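# Tilt a lidded plate to roll a ball onto a spot

## Task

Tip the plate with the transparent lid so the steel ball rolls and settles on the printed mark. Then return the plate to level, with no other loose item in contact with the plate or with any part that tilts along with it. The result must hold without the robot supporting it. Finally open the grippers and pull the arms away.

## Robot and tools

Robot: two arms, left_arm and right_arm, each with a two-finger gripper. All positions use one scene frame: origin on the table surface midway between the arms, +x out across the table, +z up, and left_arm sits toward +y. The names left and right do not refer to image sides. A gripper's fingers extend along its own +z axis and close along its own y axis. end_effector_position is the point between the finger pads, roughly 1 cm short of the fingertips. Arm bases may be tilted, and a mounting frame behind the arms is a fixed obstacle. Reported hand positions can be slightly wrong, more so at long reach, and motions often finish a centimetre or more off, usually low.

Row format (used by every motion): one flat list of 16 numbers covering both arms, even if only one moves: left_arm x, y, z, qw, qx, qy, qz, opening, then right_arm x, y, z, qw, qx, qy, qz, opening. x, y, z are an absolute target position in metres in the scene frame; qw..qz are an absolute target orientation quaternion, w first, in the scene frame. These are poses, not offsets. opening runs from -1 (closed) to +1 (fully open, 0.094 m). A row is refused if any target lies more than 0.6 m from that arm's last reported position along any axis of its gripper. Each control step the controller clips the target to within 70 mm and 16 degrees of the measured pose, and favours position over orientation if both cannot be met. To hold an arm still, resend its exact last reported pose and desired opening each call; to keep an orientation, resend the same quaternion you chose, not the drifted reported one.

Tools:
- execute_actions: {"actions": [...], "pictures": bool}. The list holds zero or one item. Empty list: just returns the current state. {"rows": [[16 numbers], ...], "steps": n}: 1 to 15 rows, n at most 15 (default 15), each step 1/30 s; row k is applied at step k and the final row repeats for leftover steps. {"steps": n} without rows: a wait of up to 300 steps, counted from the previous result, so your reply time is included. A refused call does nothing.
- move: {"target": [16 numbers], "speed": v}. Drives each gripper in a straight line toward its absolute pose; both paths finish together, taking 0.5 to 10 s (cut off at 10 s). speed is m/s, 0.002 to 0.5, default 0.25; rotation up to twice that in rad/s, turning the short way. Opening is sent at the start. Paths ignore obstacles and the other arm; grippers lag and can overshoot the speed, especially near full reach. The result adds a move: line with the ending (done, off_target, moving, held, fault), limits acted (paced = target clipped; held = some steps blocked, after which the arm may jump fast), and each gripper's distance to its pose.
- wait: {"seconds": s}, 0 to 10; sends nothing new.
- zoom_image: {"camera": "cam_head_left" or "cam_head_right", "region": [x0, y0, x1, y1]} in pixels of that 504x504 image, top-left origin, at most 504 by 504.
- finished_scene: {"scene": current scene number}. Replying with no tool call also ends things.

After an action ends, each arm continues only to its last clipped pose, so check the reported pose and send the remainder.

Reading results: the state line gives each gripper's position and end_effector_quat_wxyz. Hand target shows where the controller is currently driving each gripper. HELD marks steps where a clearance check withheld your row; pose unreachable names the arm affected. grip_measured is finger opening on the command scale (the last Joint positions value is the opening in metres); it may be off by about 1 mm. To grip, command about 0.03 below grip_measured; less grips lighter. Joint torques are raw drive outputs, nonzero even in free air. MOTOR HOT warns from 85 °C; at 100 °C an OVER-TEMPERATURE FAULT drops that arm. FAULT lines mean an arm stopped. Joint limits (rad): waist ±2.880, shoulder 0 to 3.142, elbow 0 to 3.019, wrist pitch -1.693 to 1.571, wrist yaw ±1.571, wrist roll ±2.094.

Cameras cam_head_left and cam_head_right look down from about (-0.25, 0.12, 0.77) and (-0.25, -0.05, 0.77); calibration may be a few degrees or millimetres off.

Avoid: knocking anything off the table (fails the task), dropping or slipping the plate, slamming, hard pushes, fast contacts and targets set deep past a contact, the arms striking or pressing each other, and holding loads long enough to overheat motors. Brief outside tugs on held parts or pushes on loose items may occur. Tilt gently so the ball rolls slowly, level the plate, keep other loose objects off it, then release and retract before finishing.

Each tool is called after "Request:" in YAML: its name, and indented under it one key for each argument.

## Session

Request:
execute_actions:
  actions: []

Request:
zoom_image:
  camera: "cam_head_left"
  region: [130,100,400,370]

Scene clock: 0.00 s of 4800.00 s.
left_arm: end_effector_position=(+0.6130, +0.4268, +0.1680) grip_measured=+1.000 end_effector_quat_wxyz=(+0.113, +0.369, +0.869, -0.310) | right_arm: end_effector_position=(+0.3374, +0.1506, +0.3746) grip_measured=+1.000 end_effector_quat_wxyz=(+0.620, -0.171, +0.752, +0.145)
Joint positions: left_arm=[ 0.509  2.598  1.896 -1.107  0.598  1.226  0.094] | right_arm=[1.174 2.14  0.557 1.351 0.712 0.108 0.094]
Joint velocities: left_arm=[ 0.005 -0.015 -0.017 -0.007 -0.051  0.037  0.   ] | right_arm=[ 0.005 -0.005 -0.007  0.002  0.066  0.066  0.   ]
Joint torques (N m, as the arm reports them, + toward a larger angle): no reading
Motor temperatures (°C, as the motors report them): left_arm=[25 25 24 25 25 24] | right_arm=[23 25 27 26 24 24]
Hand target (left_arm): +0.614, +0.427, +0.163; +0.113, +0.369, +0.869, -0.310
Hand target (right_arm): +0.338, +0.151, +0.373; +0.620, -0.171, +0.751, +0.145

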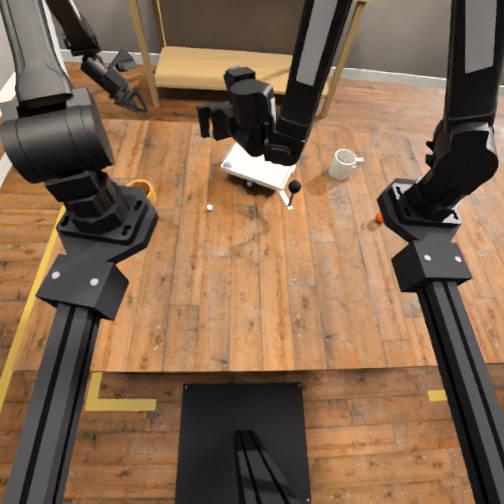

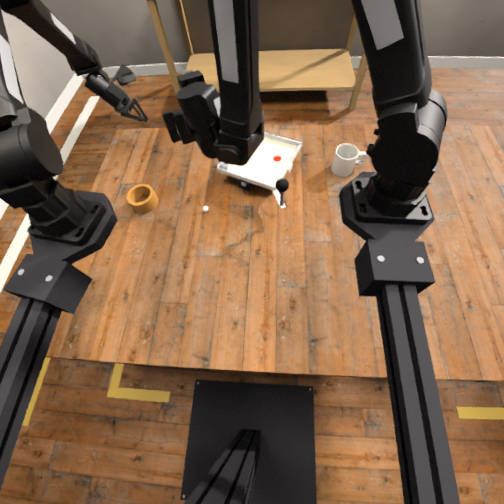

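Region (130, 100, 400, 370) of cam_head_left's 504x504 image, scaled by 1.867, with more detail than that image has.

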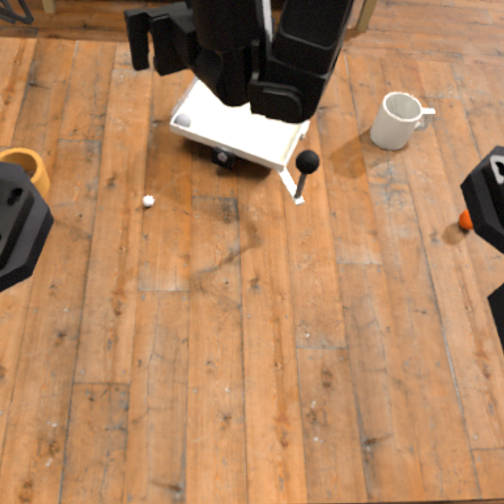

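Request:
move:
  target: [0.613,0.4268,0.168,0.113,0.369,0.869,-0.31,1,0.3,-0.2,0.3,0,0,1,0,1]

Request:
zoom_image:
  camera: "cam_head_left"
  region: [200,100,340,230]

Request:
zoom_image:
  camera: "cam_head_right"
  region: [190,100,330,230]

Scene clock: 4.77 s of 4800.00 s.
left_arm: end_effector_position=(+0.6130, +0.4268, +0.1680) grip_measured=+1.000 end_effector_quat_wxyz=(+0.113, +0.369, +0.869, -0.310) | right_arm: end_effector_position=(+0.2939, -0.1999, +0.2996) grip_measured=+1.000 end_effector_quat_wxyz=(+0.002, -0.011, +1.000, -0.003)
Joint positions: left_arm=[ 0.509  2.598  1.896 -1.107  0.598  1.226  0.094] | right_arm=[ 0.21   1.544  0.421 -0.419  0.052  0.184  0.094]
Joint velocities: left_arm=[-0.005 -0.005  0.002 -0.007 -0.051 -0.037  0.   ] | right_arm=[-0.005 -0.005 -0.002 -0.007  0.007 -0.037  0.   ]
Joint torques (N m, as the arm reports them, + toward a larger angle): left_arm=[ -0.06 -26.13   7.36  -0.41   0.47   0.02] | right_arm=[ 0.25 -7.34  6.96  0.12 -0.04 -0.08]
Motor temperatures (°C, as the motors report them): left_arm=[25 27 25 25 25 24] | right_arm=[23 25 27 26 24 24]
Hand target (left_arm): +0.613, +0.427, +0.168; +0.113, +0.369, +0.869, -0.310
Hand target (right_arm): +0.302, -0.200, +0.299; -0.000, -0.013, +1.000, -0.003
Off the commanded pose (left_arm): 0.000 m, 0 deg.
Off the commanded pose (right_arm): 0.006 m, 1 deg.
move: done

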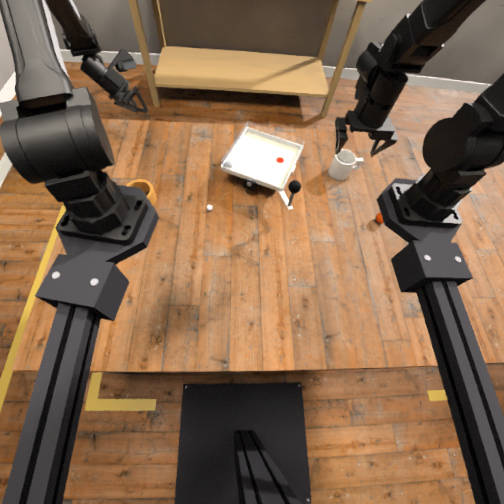

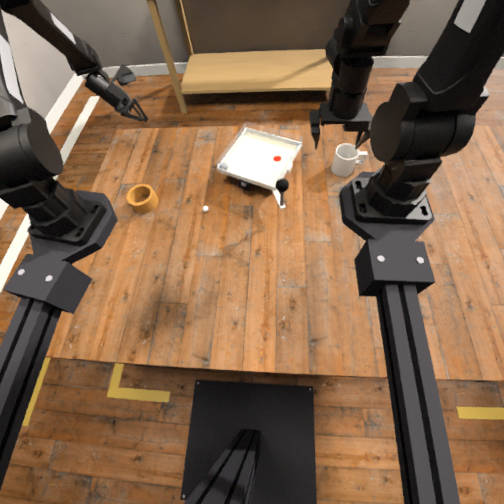

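Region (200, 100, 340, 230) of cam_head_left's 504x504 image, scaled by 3.600, with more detail than that image has; it fills the top 468 rows of this view, and the rest is white.

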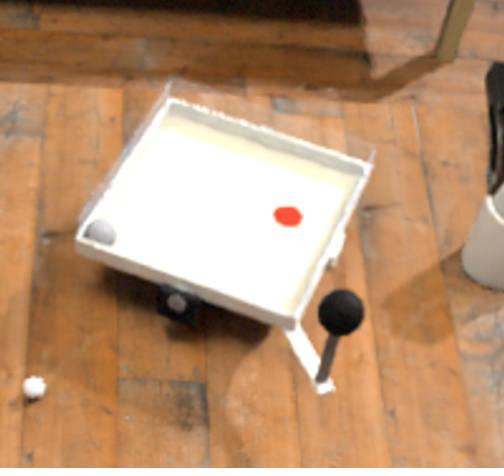

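Region (190, 100, 330, 230) of cam_head_right's 504x504 image, scaled by 3.600, with more detail than that image has; it fills the top 468 rows of this view, and the rest is white.

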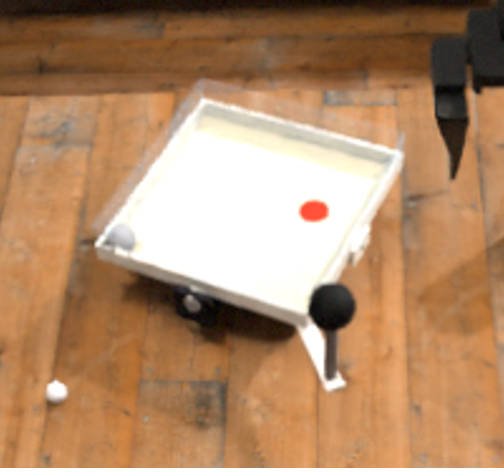

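Request:
move:
  target: [0.3,0.35,0.3,0,0,1,0,1,0.208,-0.115,0.29,0.331,-0.462,0.8,0.191,0.4]

Request:
move:
  target: [0.3,0.35,0.3,0,0,1,0,1,0.236,-0.066,0.235,0.331,-0.462,0.8,0.191,0.4]
  speed: 0.08

Request:
zoom_image:
  camera: "cam_head_left"
  region: [200,100,340,230]

Request:
zoom_image:
  camera: "cam_head_right"
  region: [190,100,330,230]

Scene clock: 13.87 s of 4800.00 s.
left_arm: end_effector_position=(+0.2998, +0.3588, +0.2986) grip_measured=+1.000 end_effector_quat_wxyz=(-0.000, +0.001, +1.000, -0.001) | right_arm: end_effector_position=(+0.2378, -0.1443, +0.2967) grip_measured=+0.403 end_effector_quat_wxyz=(+0.229, -0.303, +0.916, +0.133)
Joint positions: left_arm=[ 0.295  1.615  0.553 -0.465 -0.025  0.123  0.094] | right_arm=[ 0.293  1.565  0.028  0.449 -0.23  -0.307  0.066]
Joint velocities: left_arm=[-0.005 -0.005  0.012  0.002  0.007 -0.007  0.   ] | right_arm=[-0.005 -0.024 -0.012 -0.017 -0.037 -0.007 -0.002]
Joint torques (N m, as the arm reports them, + toward a larger angle): left_arm=[ -1.24 -10.62   4.84  -0.16  -0.09  -0.09] | right_arm=[ 0.68 -6.47  1.89  1.07 -0.14  0.04]
Motor temperatures (°C, as the motors report them): left_arm=[25 29 25 25 25 24] | right_arm=[23 25 27 26 24 24]
Hand target (left_arm): +0.299, +0.355, +0.299; -0.002, +0.000, +1.000, -0.000
Hand target (right_arm): +0.240, -0.144, +0.298; +0.232, -0.302, +0.915, +0.132
Off the commanded pose (left_arm): 0.009 m, 0 deg.
Off the commanded pose (right_arm): 0.042 m, 26 deg; orientation clipped at the last step of the last action.
After step 90, 2.97 s passed at rest.
move: held (right_arm); limits=paced,held; held on 39 of 94 steps (right_arm), including the last (right_arm)
pose unreachable (right arm): on one or more control steps of this call this arm could not follow its commanded pose, so it was not sent that pose on those steps. On the call's last step it was still not sent that pose. It may still have moved: this result reports where it is.
cause: the commanded pose would bring two parts of the arm too close to each other (its shoulder (the part past joint 1) and its forearm (the part past joint 3), with joints 2 (shoulder) and 3 (elbow) between them).

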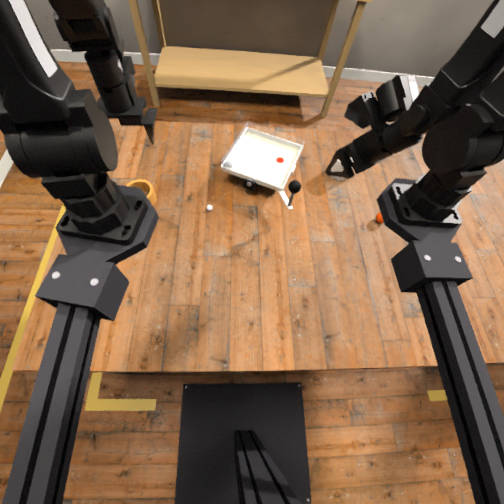

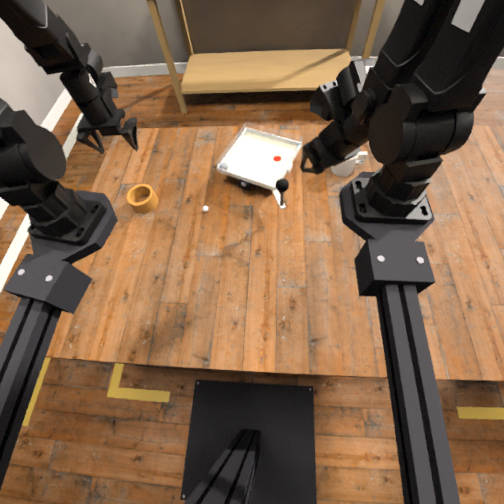

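Scene clock: 17.27 s of 4800.00 s.
left_arm: end_effector_position=(+0.3003, +0.3544, +0.2987) grip_measured=+1.000 end_effector_quat_wxyz=(+0.000, -0.002, +1.000, -0.001) | right_arm: end_effector_position=(+0.2401, -0.0673, +0.2389) grip_measured=+0.403 end_effector_quat_wxyz=(+0.338, -0.450, +0.804, +0.190)
Joint positions: left_arm=[ 0.28   1.615  0.553 -0.465 -0.026  0.102  0.094] | right_arm=[ 0.519  2.494  0.152  1.498 -0.315 -0.405  0.066]
Joint velocities: left_arm=[-0.005 -0.005 -0.012 -0.002 -0.022  0.051  0.   ] | right_arm=[-0.015 -0.005  0.017  0.022 -0.037 -0.022 -0.   ]
Joint torques (N m, as the arm reports them, + toward a larger angle): left_arm=[ -0.88 -10.8    4.75   0.06  -0.11  -0.06] | right_arm=[ 2.04 -8.44 -4.77  2.21 -0.32 -0.07]
Motor temperatures (°C, as the motors report them): left_arm=[25 28 25 25 25 24] | right_arm=[23 25 27 26 24 24]
Hand target (left_arm): +0.300, +0.350, +0.300; +0.000, -0.000, +1.000, -0.000
Hand target (right_arm): +0.235, -0.066, +0.235; +0.334, -0.460, +0.800, +0.191
Off the commanded pose (left_arm): 0.005 m, 0 deg.
Off the commanded pose (right_arm): 0.006 m, 2 deg.
move: done; limits=held; held on 1 of 95 steps (right_arm)
pose unreachable (right arm): on one or more control steps of this call this arm could not follow its commanded pose, so it was not sent that pose on those steps. It may still have moved: this result reports where it is.
cause: the commanded pose would bring two parts of the arm too close to each other (its shoulder (the part past joint 1) and its forearm (the part past joint 3), with joints 2 (shoulder) and 3 (elbow) between them).

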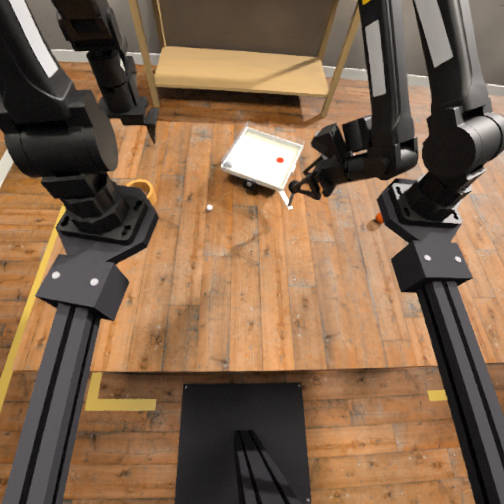

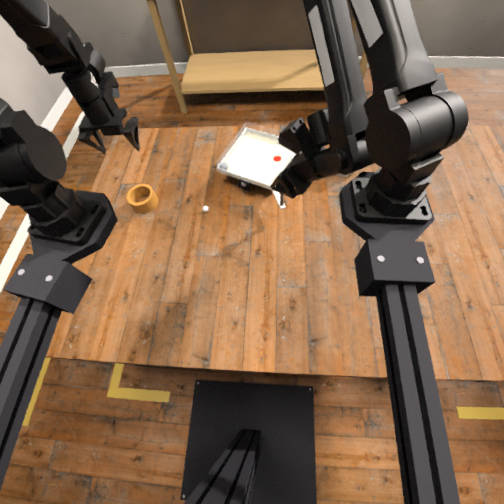

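Region (200, 100, 340, 230) of cam_head_left's 504x504 image, scaled by 3.600, with more detail than that image has; it fills the top 468 rows of this view, and the rest is white.

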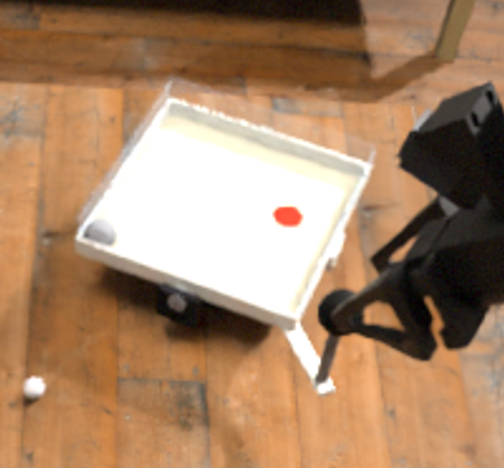

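Region (190, 100, 330, 230) of cam_head_right's 504x504 image, scaled by 3.600, with more detail than that image has; it fills the top 468 rows of this view, and the rest is white.

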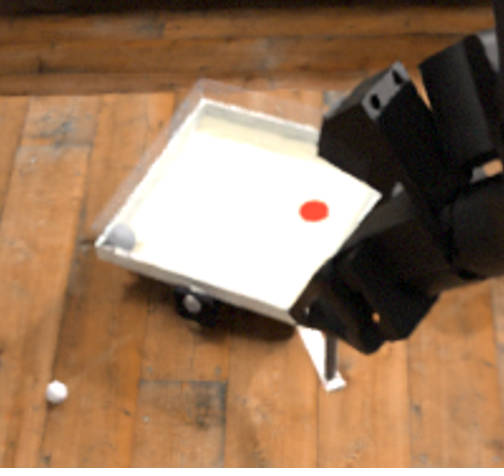

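Request:
move:
  target: [0.3,0.35,0.3,0,0,1,0,1,0.305,-0.105,0.185,0.331,-0.462,0.8,0.191,1]
  speed: 0.08

Request:
zoom_image:
  camera: "cam_head_left"
  region: [200,100,340,230]

Request:
zoom_image:
  camera: "cam_head_right"
  region: [190,100,330,230]

Scene clock: 22.57 s of 4800.00 s.
left_arm: end_effector_position=(+0.3003, +0.3544, +0.2987) grip_measured=+1.000 end_effector_quat_wxyz=(+0.000, -0.002, +1.000, -0.001) | right_arm: end_effector_position=(+0.2965, -0.1043, +0.1801) grip_measured=+1.000 end_effector_quat_wxyz=(+0.321, -0.462, +0.804, +0.195)
Joint positions: left_arm=[ 0.28   1.615  0.553 -0.465 -0.026  0.102  0.094] | right_arm=[ 0.177  2.484  0.344  1.127 -0.535 -0.733  0.094]
Joint velocities: left_arm=[-0.015 -0.015 -0.002 -0.002 -0.037 -0.022  0.   ] | right_arm=[-0.005 -0.015  0.012 -0.007 -0.051  0.007  0.   ]
Joint torques (N m, as the arm reports them, + toward a larger angle): left_arm=[ -1.44 -10.33   4.79   0.07  -0.08  -0.09] | right_arm=[  0.13 -13.48  -3.74   0.94  -0.49  -0.07]
Motor temperatures (°C, as the motors report them): left_arm=[25 28 25 25 25 24] | right_arm=[23 25 28 26 24 24]
Hand target (left_arm): +0.300, +0.350, +0.300; +0.000, +0.000, +1.000, -0.000
Hand target (right_arm): +0.304, -0.106, +0.184; +0.329, -0.464, +0.801, +0.190
Off the commanded pose (left_arm): 0.005 m, 0 deg.
Off the commanded pose (right_arm): 0.010 m, 1 deg.
After step 90, 0.73 s passed at rest.
move: done

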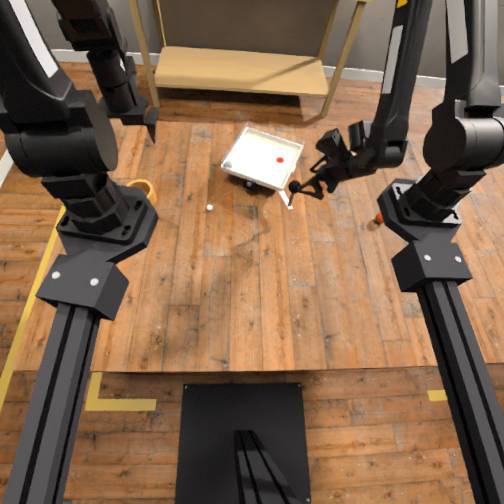

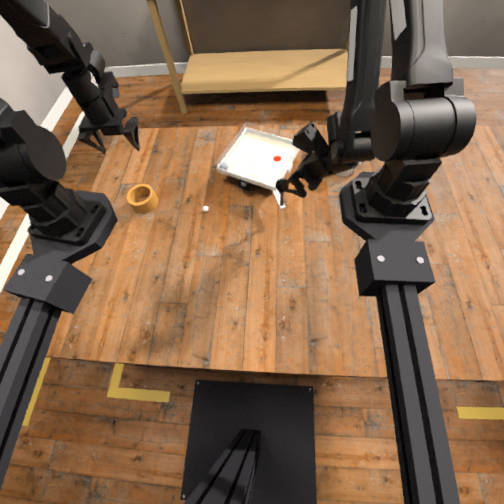

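Region (200, 100, 340, 230) of cam_head_left's 504x504 image, scaled by 3.600, with more detail than that image has; it fills the top 468 rows of this view, and the rest is white.

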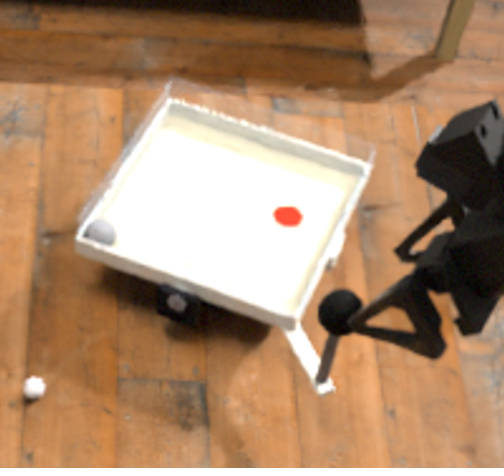

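Region (190, 100, 330, 230) of cam_head_right's 504x504 image, scaled by 3.600, with more detail than that image has; it fills the top 468 rows of this view, and the rest is white.

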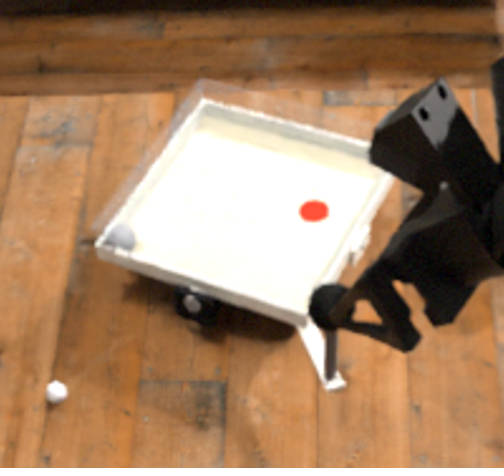

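Request:
move:
  target: [0.3,0.35,0.3,0,0,1,0,1,0.275,-0.092,0.19,0.331,-0.462,0.8,0.191,1]
  speed: 0.05

Request:
move:
  target: [0.3,0.35,0.3,0,0,1,0,1,0.292,-0.072,0.16,0.331,-0.462,0.8,0.191,1]
  speed: 0.05

Request:
zoom_image:
  camera: "cam_head_left"
  region: [200,100,340,230]

Request:
zoom_image:
  camera: "cam_head_right"
  region: [190,100,330,230]

Scene clock: 26.07 s of 4800.00 s.
left_arm: end_effector_position=(+0.3003, +0.3545, +0.2987) grip_measured=+1.000 end_effector_quat_wxyz=(+0.000, -0.002, +1.000, -0.001) | right_arm: end_effector_position=(+0.2933, -0.0901, +0.1933) grip_measured=+1.000 end_effector_quat_wxyz=(+0.350, -0.464, +0.793, +0.184)
Joint positions: left_arm=[ 0.28   1.615  0.553 -0.465 -0.026  0.102  0.094] | right_arm=[ 0.258  2.518  0.312  1.297 -0.485 -0.656  0.094]
Joint velocities: left_arm=[ 0.005 -0.015  0.007  0.002 -0.022 -0.007  0.   ] | right_arm=[-0.024  0.005 -0.002  0.027 -0.022 -0.007  0.   ]
Joint torques (N m, as the arm reports them, + toward a larger angle): left_arm=[ -1.12 -10.15   4.76   0.02  -0.11  -0.08] | right_arm=[ 1.79 -9.44 -6.25  2.05 -0.23  0.14]
Motor temperatures (°C, as the motors report them): left_arm=[25 28 25 25 25 24] | right_arm=[23 25 28 26 24 24]
Hand target (left_arm): +0.300, +0.350, +0.300; +0.000, +0.000, +1.000, -0.000
Hand target (right_arm): +0.276, -0.092, +0.191; +0.332, -0.462, +0.800, +0.191
Off the commanded pose (left_arm): 0.005 m, 0 deg.
Off the commanded pose (right_arm): 0.019 m, 2 deg.
move: off_target (right_arm)

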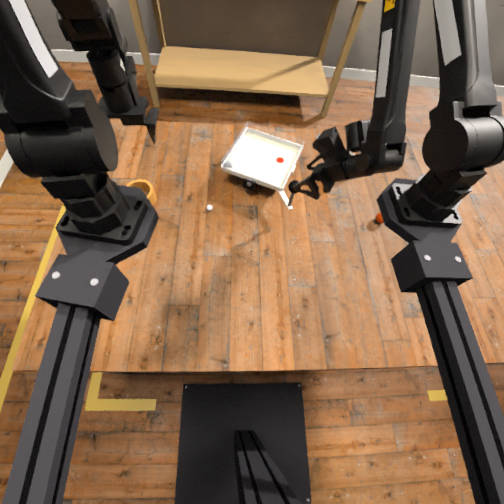

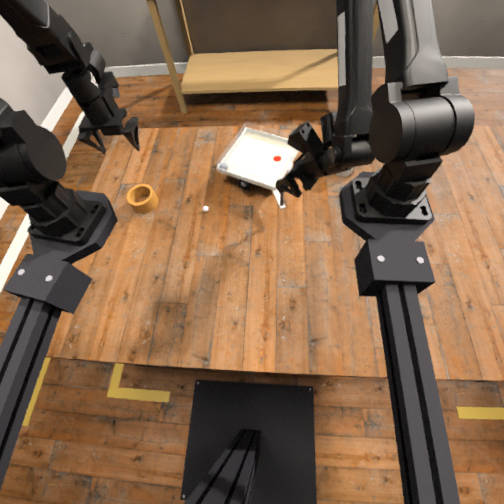

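Scene clock: 27.13 s of 4800.00 s.
left_arm: end_effector_position=(+0.3003, +0.3545, +0.2987) grip_measured=+1.000 end_effector_quat_wxyz=(+0.000, -0.002, +1.000, -0.001) | right_arm: end_effector_position=(+0.3005, -0.0728, +0.1677) grip_measured=+1.000 end_effector_quat_wxyz=(+0.343, -0.463, +0.796, +0.187)
Joint positions: left_arm=[ 0.28   1.615  0.553 -0.465 -0.026  0.102  0.094] | right_arm=[ 0.325  2.583  0.388  1.298 -0.446 -0.594  0.094]
Joint velocities: left_arm=[ 0.005 -0.005  0.007 -0.002 -0.066 -0.022  0.   ] | right_arm=[-0.015 -0.005 -0.002  0.002 -0.007  0.007  0.   ]
Joint torques (N m, as the arm reports them, + toward a larger angle): left_arm=[ -0.58 -10.93   4.73   0.03  -0.06  -0.07] | right_arm=[  2.06 -10.01  -3.88   1.7   -0.21   0.12]
Motor temperatures (°C, as the motors report them): left_arm=[25 28 25 25 25 24] | right_arm=[23 25 28 26 24 24]
Hand target (left_arm): +0.300, +0.350, +0.300; +0.000, +0.000, +1.000, -0.000
Hand target (right_arm): +0.292, -0.072, +0.160; +0.332, -0.462, +0.800, +0.191
Off the commanded pose (left_arm): 0.005 m, 0 deg.
Off the commanded pose (right_arm): 0.012 m, 2 deg.
move: off_target (right_arm)

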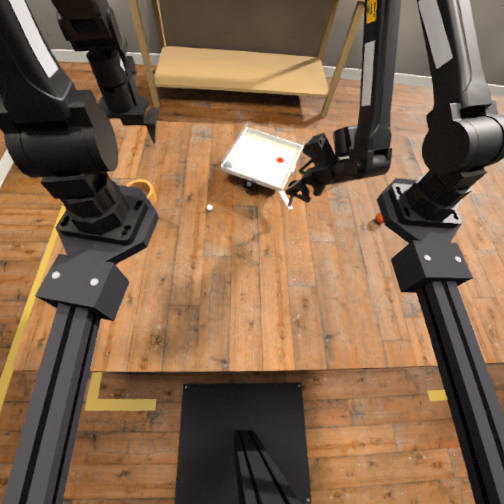

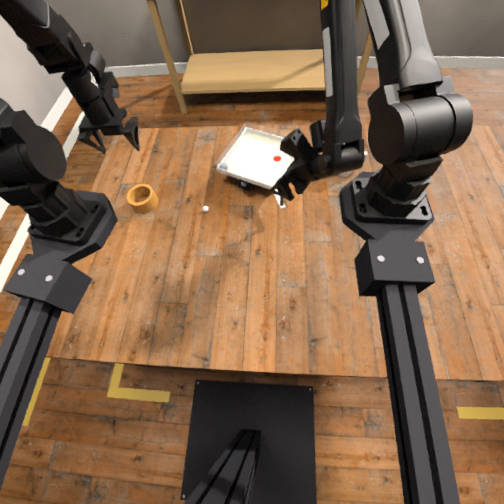

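Region (200, 100, 340, 230) of cam_head_left's 504x504 image, scaled by 3.600, with more detail than that image has; it fills the top 468 rows of this view, and the rest is white.

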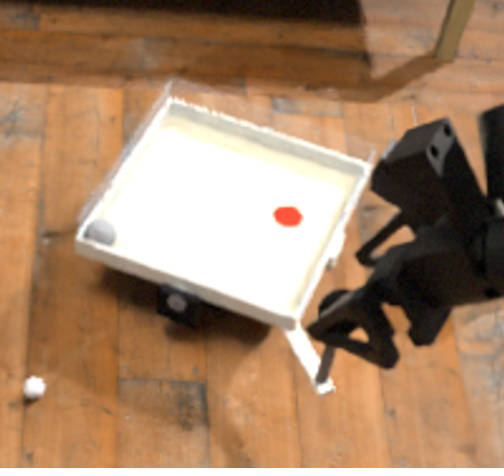

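Region (190, 100, 330, 230) of cam_head_right's 504x504 image, scaled by 3.600, with more detail than that image has; it fills the top 468 rows of this view, and the rest is white.

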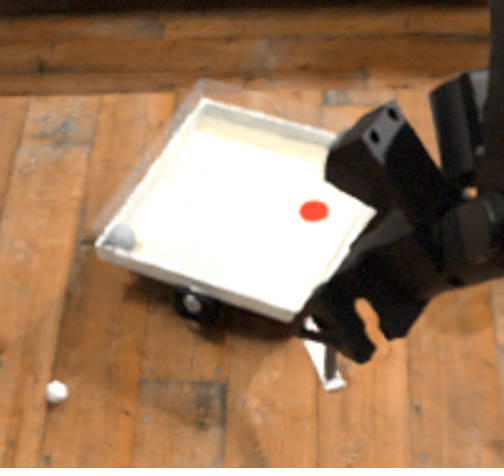

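Request:
move:
  target: [0.3,0.35,0.3,0,0,1,0,1,0.288,-0.074,0.14,0.331,-0.462,0.8,0.191,1]
  speed: 0.03

Request:
move:
  target: [0.3,0.35,0.3,0,0,1,0,1,0.288,-0.074,0.14,0.331,-0.462,0.8,0.191,-0.3]

Request:
zoom_image:
  camera: "cam_head_left"
  region: [200,100,340,230]

Scene clock: 30.30 s of 4800.00 s.
left_arm: end_effector_position=(+0.3003, +0.3545, +0.2987) grip_measured=+1.000 end_effector_quat_wxyz=(+0.000, -0.002, +1.000, -0.001) | right_arm: end_effector_position=(+0.2937, -0.0740, +0.1462) grip_measured=+1.000 end_effector_quat_wxyz=(+0.336, -0.461, +0.799, +0.189)
Joint positions: left_arm=[ 0.28   1.615  0.553 -0.465 -0.026  0.102  0.094] | right_arm=[ 0.325  2.666  0.424  1.33  -0.446 -0.591  0.094]
Joint velocities: left_arm=[-0.005 -0.015 -0.002  0.007 -0.022 -0.022  0.   ] | right_arm=[-0.005 -0.015  0.002 -0.007  0.125  0.022  0.   ]
Joint torques (N m, as the arm reports them, + toward a larger angle): left_arm=[ -0.24 -10.9    4.82   0.07  -0.08  -0.11] | right_arm=[  1.46 -10.18  -4.09   2.09  -0.37   0.05]
Motor temperatures (°C, as the motors report them): left_arm=[25 28 25 25 25 24] | right_arm=[23 26 28 26 24 24]
Hand target (left_arm): +0.300, +0.350, +0.300; +0.000, +0.000, +1.000, -0.000
Hand target (right_arm): +0.288, -0.074, +0.140; +0.331, -0.462, +0.800, +0.191
Off the commanded pose (left_arm): 0.005 m, 0 deg.
Off the commanded pose (right_arm): 0.008 m, 1 deg.
move: done

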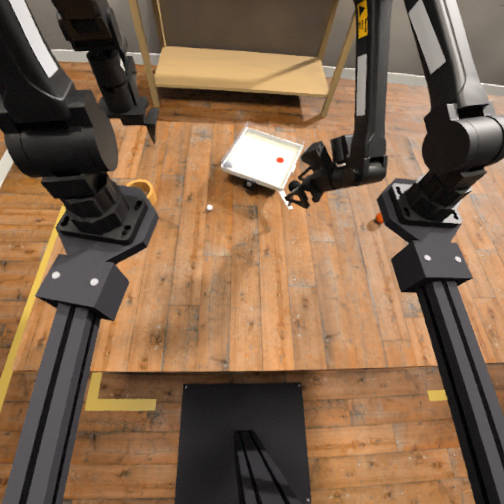

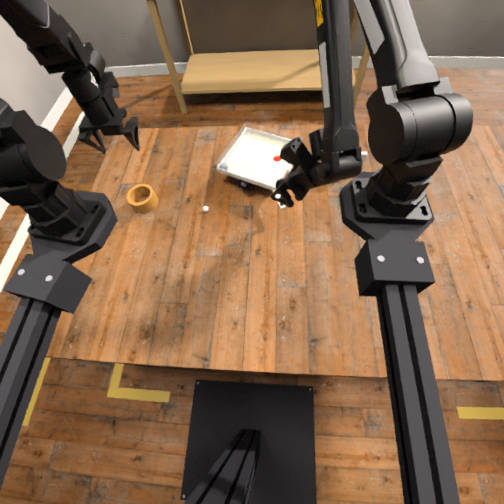

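Scene clock: 31.00 s of 4800.00 s.
left_arm: end_effector_position=(+0.3003, +0.3545, +0.2987) grip_measured=+1.000 end_effector_quat_wxyz=(+0.000, -0.002, +1.000, -0.001) | right_arm: end_effector_position=(+0.2927, -0.0729, +0.1465) grip_measured=-0.183 end_effector_quat_wxyz=(+0.335, -0.462, +0.798, +0.192)
Joint positions: left_arm=[ 0.28   1.615  0.553 -0.465 -0.026  0.102  0.094] | right_arm=[ 0.326  2.667  0.424  1.329 -0.453 -0.591  0.038]
Joint velocities: left_arm=[-0.005 -0.005 -0.012 -0.007 -0.007  0.007  0.   ] | right_arm=[-0.005  0.005 -0.002  0.012 -0.022 -0.037 -0.001]
Joint torques (N m, as the arm reports them, + toward a larger angle): left_arm=[ -0.78 -10.7    4.95   0.18  -0.12  -0.1 ] | right_arm=[  1.39 -10.18  -4.09   2.08  -0.06   0.05]
Motor temperatures (°C, as the motors report them): left_arm=[25 28 25 25 25 24] | right_arm=[23 26 28 26 24 24]
Hand target (left_arm): +0.300, +0.350, +0.300; +0.000, +0.000, +1.000, -0.000
Hand target (right_arm): +0.288, -0.074, +0.140; +0.331, -0.462, +0.800, +0.191
Off the commanded pose (left_arm): 0.005 m, 0 deg.
Off the commanded pose (right_arm): 0.008 m, 1 deg.
move: done

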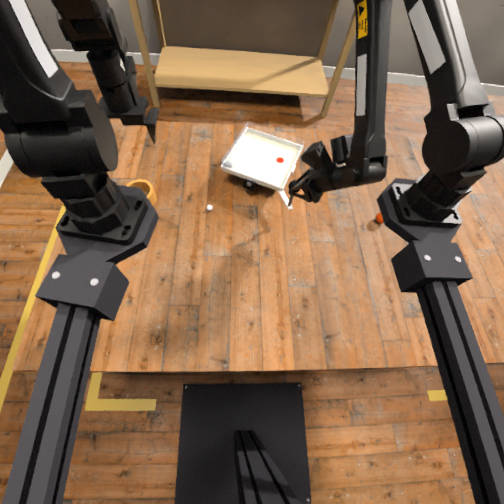

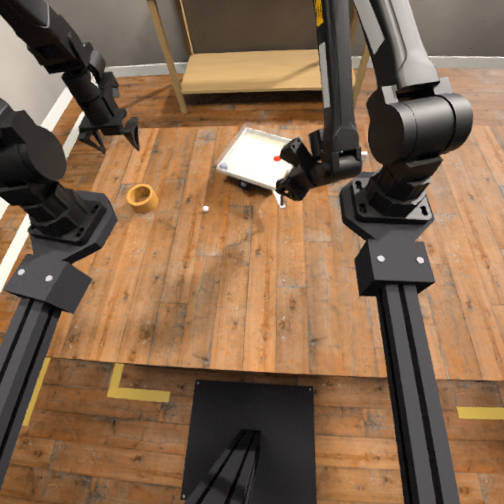

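Region (200, 100, 340, 230) of cam_head_left's 504x504 image, scaled by 3.600, with more detail than that image has; it fills the top 468 rows of this view, and the rest is white.

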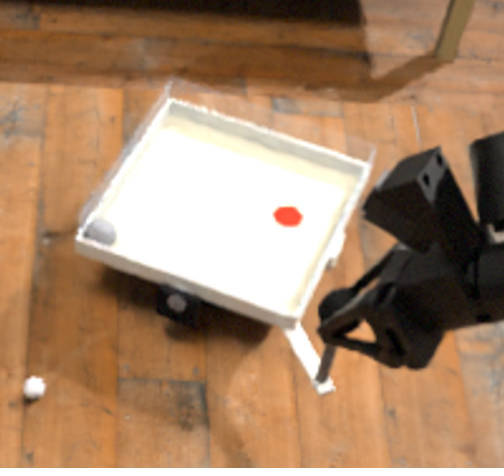

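Gripped. Try a brief tilt to −y, then release to see whether it self-levels.

Request:
execute_actions:
  actions:
    - {"rows":[[0.3,0.35,0.3,0,0,1,0,1,0.29,-0.083,0.14,0.331,-0.462,0.8,0.191,-0.21]]}

Request:
zoom_image:
  camera: "cam_head_left"
  region: [200,100,340,230]

Request:
execute_actions:
  actions:
    - {"rows":[[0.3,0.35,0.3,0,0,1,0,1,0.29,-0.083,0.14,0.331,-0.462,0.8,0.191,0.2]]}

Request:
wait:
  seconds: 1

Request:
zoom_image:
  camera: "cam_head_left"
  region: [200,100,340,230]

Scene clock: 33.97 s of 4800.00 s.
left_arm: end_effector_position=(+0.3003, +0.3545, +0.2987) grip_measured=+1.000 end_effector_quat_wxyz=(+0.000, -0.002, +1.000, -0.001) | right_arm: end_effector_position=(+0.2933, -0.0736, +0.1477) grip_measured=-0.183 end_effector_quat_wxyz=(+0.338, -0.462, +0.795, +0.200)
Joint positions: left_arm=[ 0.28   1.615  0.553 -0.465 -0.026  0.102  0.094] | right_arm=[ 0.308  2.667  0.426  1.326 -0.481 -0.602  0.038]
Joint velocities: left_arm=[-0.005 -0.005 -0.007  0.002 -0.037 -0.037  0.   ] | right_arm=[-0.015 -0.005 -0.022 -0.007 -0.007 -0.037  0.001]
Joint torques (N m, as the arm reports them, + toward a larger angle): left_arm=[ -1.29 -10.11   4.92   0.22  -0.09  -0.08] | right_arm=[ -0.92 -10.65  -4.44   1.28   0.    -0.32]
Motor temperatures (°C, as the motors report them): left_arm=[25 28 25 25 25 24] | right_arm=[23 26 28 26 24 24]
Hand target (left_arm): +0.300, +0.350, +0.300; +0.000, +0.000, +1.000, -0.000
Hand target (right_arm): +0.290, -0.083, +0.140; +0.331, -0.462, +0.800, +0.191
Off the commanded pose (left_arm): 0.005 m, 0 deg.
Off the commanded pose (right_arm): 0.013 m, 1 deg.
Steps of this call (steps 1 to 74: nothing new was sent; steps 75 to 89: all 15 steps of this action). Readings (end_effector_position):
75: left_arm (+0.3003, +0.3545, +0.2987) | right_arm (+0.2925, -0.0727, +0.1469)
76: left_arm (+0.3003, +0.3545, +0.2987) | right_arm (+0.2927, -0.0729, +0.1473)
78: left_arm (+0.3003, +0.3545, +0.2987) | right_arm (+0.2934, -0.0735, +0.1479)
82: left_arm (+0.3003, +0.3545, +0.2987) | right_arm (+0.2933, -0.0736, +0.1477)
89: the state above

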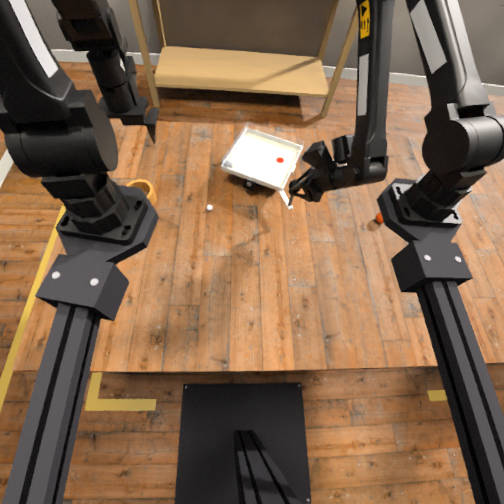

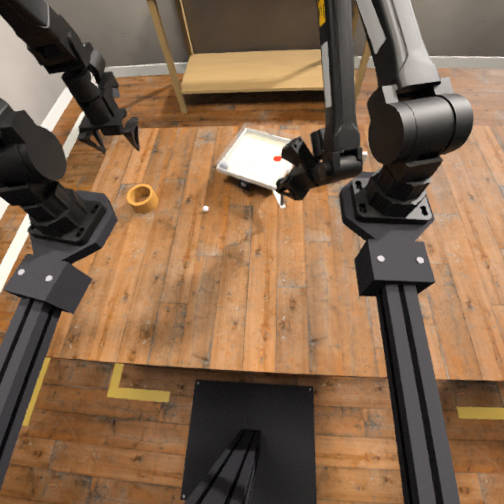

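Region (200, 100, 340, 230) of cam_head_left's 504x504 image, scaled by 3.600, with more detail than that image has; it fills the top 468 rows of this view, and the rest is white.

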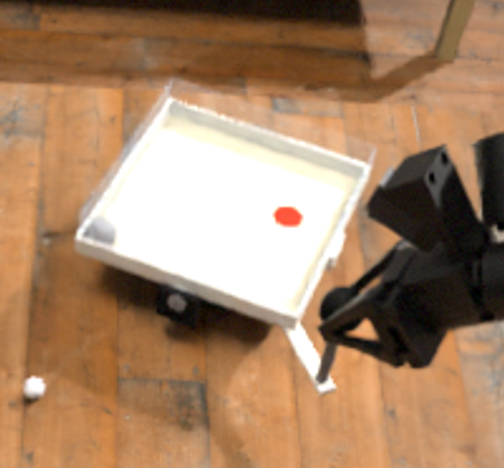

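Scene clock: 34.47 s of 4800.00 s.
left_arm: end_effector_position=(+0.3003, +0.3545, +0.2987) grip_measured=+1.000 end_effector_quat_wxyz=(+0.000, -0.002, +1.000, -0.001) | right_arm: end_effector_position=(+0.2958, -0.0774, +0.1472) grip_measured=+0.197 end_effector_quat_wxyz=(+0.341, -0.464, +0.794, +0.193)
Joint positions: left_arm=[ 0.28   1.615  0.553 -0.465 -0.026  0.102  0.094] | right_arm=[ 0.296  2.667  0.426  1.326 -0.477 -0.622  0.056]
Joint velocities: left_arm=[-0.005  0.005  0.007 -0.017 -0.007 -0.022  0.   ] | right_arm=[-0.005  0.005 -0.012  0.007  0.051 -0.081 -0.001]
Joint torques (N m, as the arm reports them, + toward a larger angle): left_arm=[ -1.04 -10.36   4.7    0.05  -0.04  -0.05] | right_arm=[  0.02 -10.7   -4.46   1.21  -0.24  -0.08]
Motor temperatures (°C, as the motors report them): left_arm=[25 28 25 25 25 24] | right_arm=[23 26 28 26 24 24]
Hand target (left_arm): +0.300, +0.350, +0.300; +0.000, +0.000, +1.000, -0.000
Hand target (right_arm): +0.290, -0.083, +0.140; +0.331, -0.462, +0.800, +0.191
Off the commanded pose (left_arm): 0.005 m, 0 deg.
Off the commanded pose (right_arm): 0.011 m, 1 deg.
Steps of this call (steps 1 to 15: all 15 steps of this action). Readings (end_effector_position):
1: left_arm (+0.3003, +0.3545, +0.2987) | right_arm (+0.2934, -0.0738, +0.1477)
2: left_arm (+0.3003, +0.3545, +0.2987) | right_arm (+0.2939, -0.0745, +0.1475)
4: left_arm (+0.3003, +0.3545, +0.2987) | right_arm (+0.2948, -0.0760, +0.1473)
8: left_arm (+0.3003, +0.3545, +0.2987) | right_arm (+0.2958, -0.0774, +0.1472)
15: the state above

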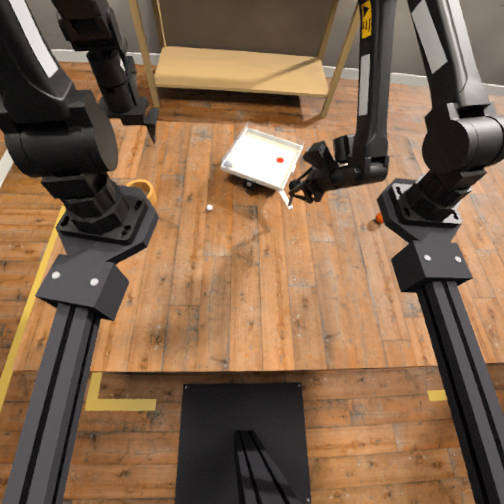

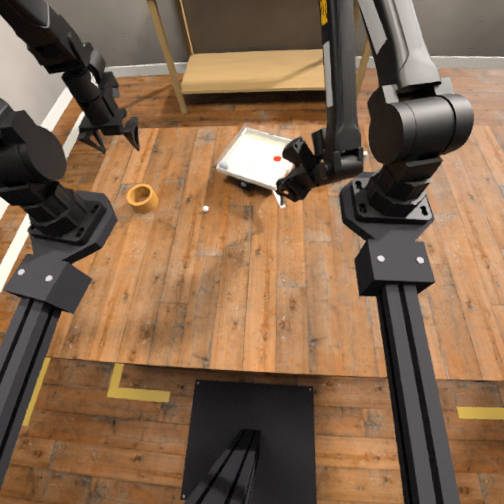

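Scene clock: 35.47 s of 4800.00 s.
left_arm: end_effector_position=(+0.3003, +0.3545, +0.2987) grip_measured=+1.000 end_effector_quat_wxyz=(+0.000, -0.002, +1.000, -0.001) | right_arm: end_effector_position=(+0.2958, -0.0774, +0.1472) grip_measured=+0.197 end_effector_quat_wxyz=(+0.341, -0.465, +0.794, +0.193)
Joint positions: left_arm=[ 0.28   1.615  0.553 -0.465 -0.026  0.102  0.094] | right_arm=[ 0.296  2.667  0.426  1.326 -0.477 -0.622  0.056]
Joint velocities: left_arm=[-0.005 -0.005 -0.002 -0.012 -0.022 -0.037  0.   ] | right_arm=[-0.015 -0.005 -0.002 -0.007 -0.066 -0.037 -0.   ]
Joint torques (N m, as the arm reports them, + toward a larger angle): left_arm=[ -1.11 -10.48   4.74  -0.01  -0.1   -0.11] | right_arm=[  0.05 -10.68  -4.45   1.23  -0.24  -0.08]
Motor temperatures (°C, as the motors report them): left_arm=[25 28 25 25 25 24] | right_arm=[23 26 28 26 24 24]
Hand target (left_arm): +0.300, +0.350, +0.300; +0.000, +0.000, +1.000, -0.000
Hand target (right_arm): +0.290, -0.083, +0.140; +0.331, -0.462, +0.800, +0.191
Off the commanded pose (left_arm): 0.005 m, 0 deg.
Off the commanded pose (right_arm): 0.011 m, 1 deg.
Steps of this call (steps 1 to 30: nothing new was sent). Readings (end_effector_position):
1: left_arm (+0.3003, +0.3545, +0.2987) | right_arm (+0.2958, -0.0774, +0.1472)
2: left_arm (+0.3003, +0.3545, +0.2987) | right_arm (+0.2958, -0.0774, +0.1472)
4: left_arm (+0.3003, +0.3545, +0.2987) | right_arm (+0.2958, -0.0774, +0.1472)
8: left_arm (+0.3003, +0.3545, +0.2987) | right_arm (+0.2958, -0.0774, +0.1472)
30: the state above

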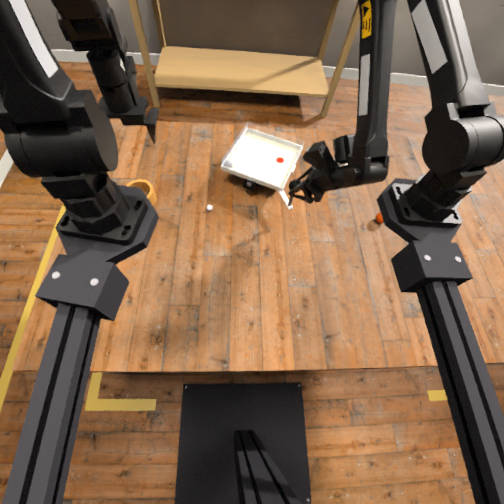

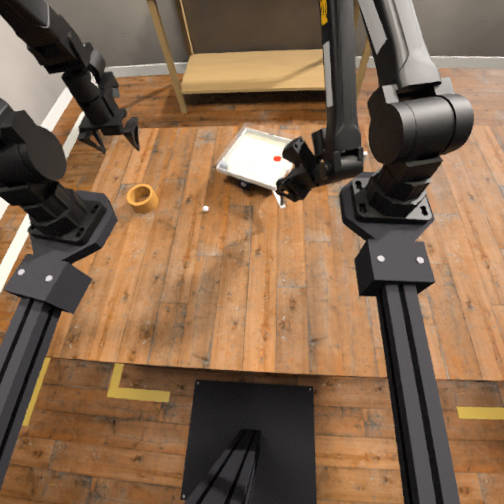

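Region (200, 100, 340, 230) of cam_head_left's 504x504 image, scaled by 3.600, with more detail than that image has; it fills the top 468 rows of this view, and the rest is white.

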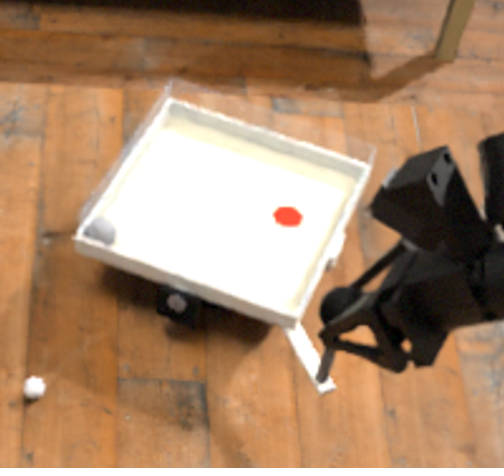

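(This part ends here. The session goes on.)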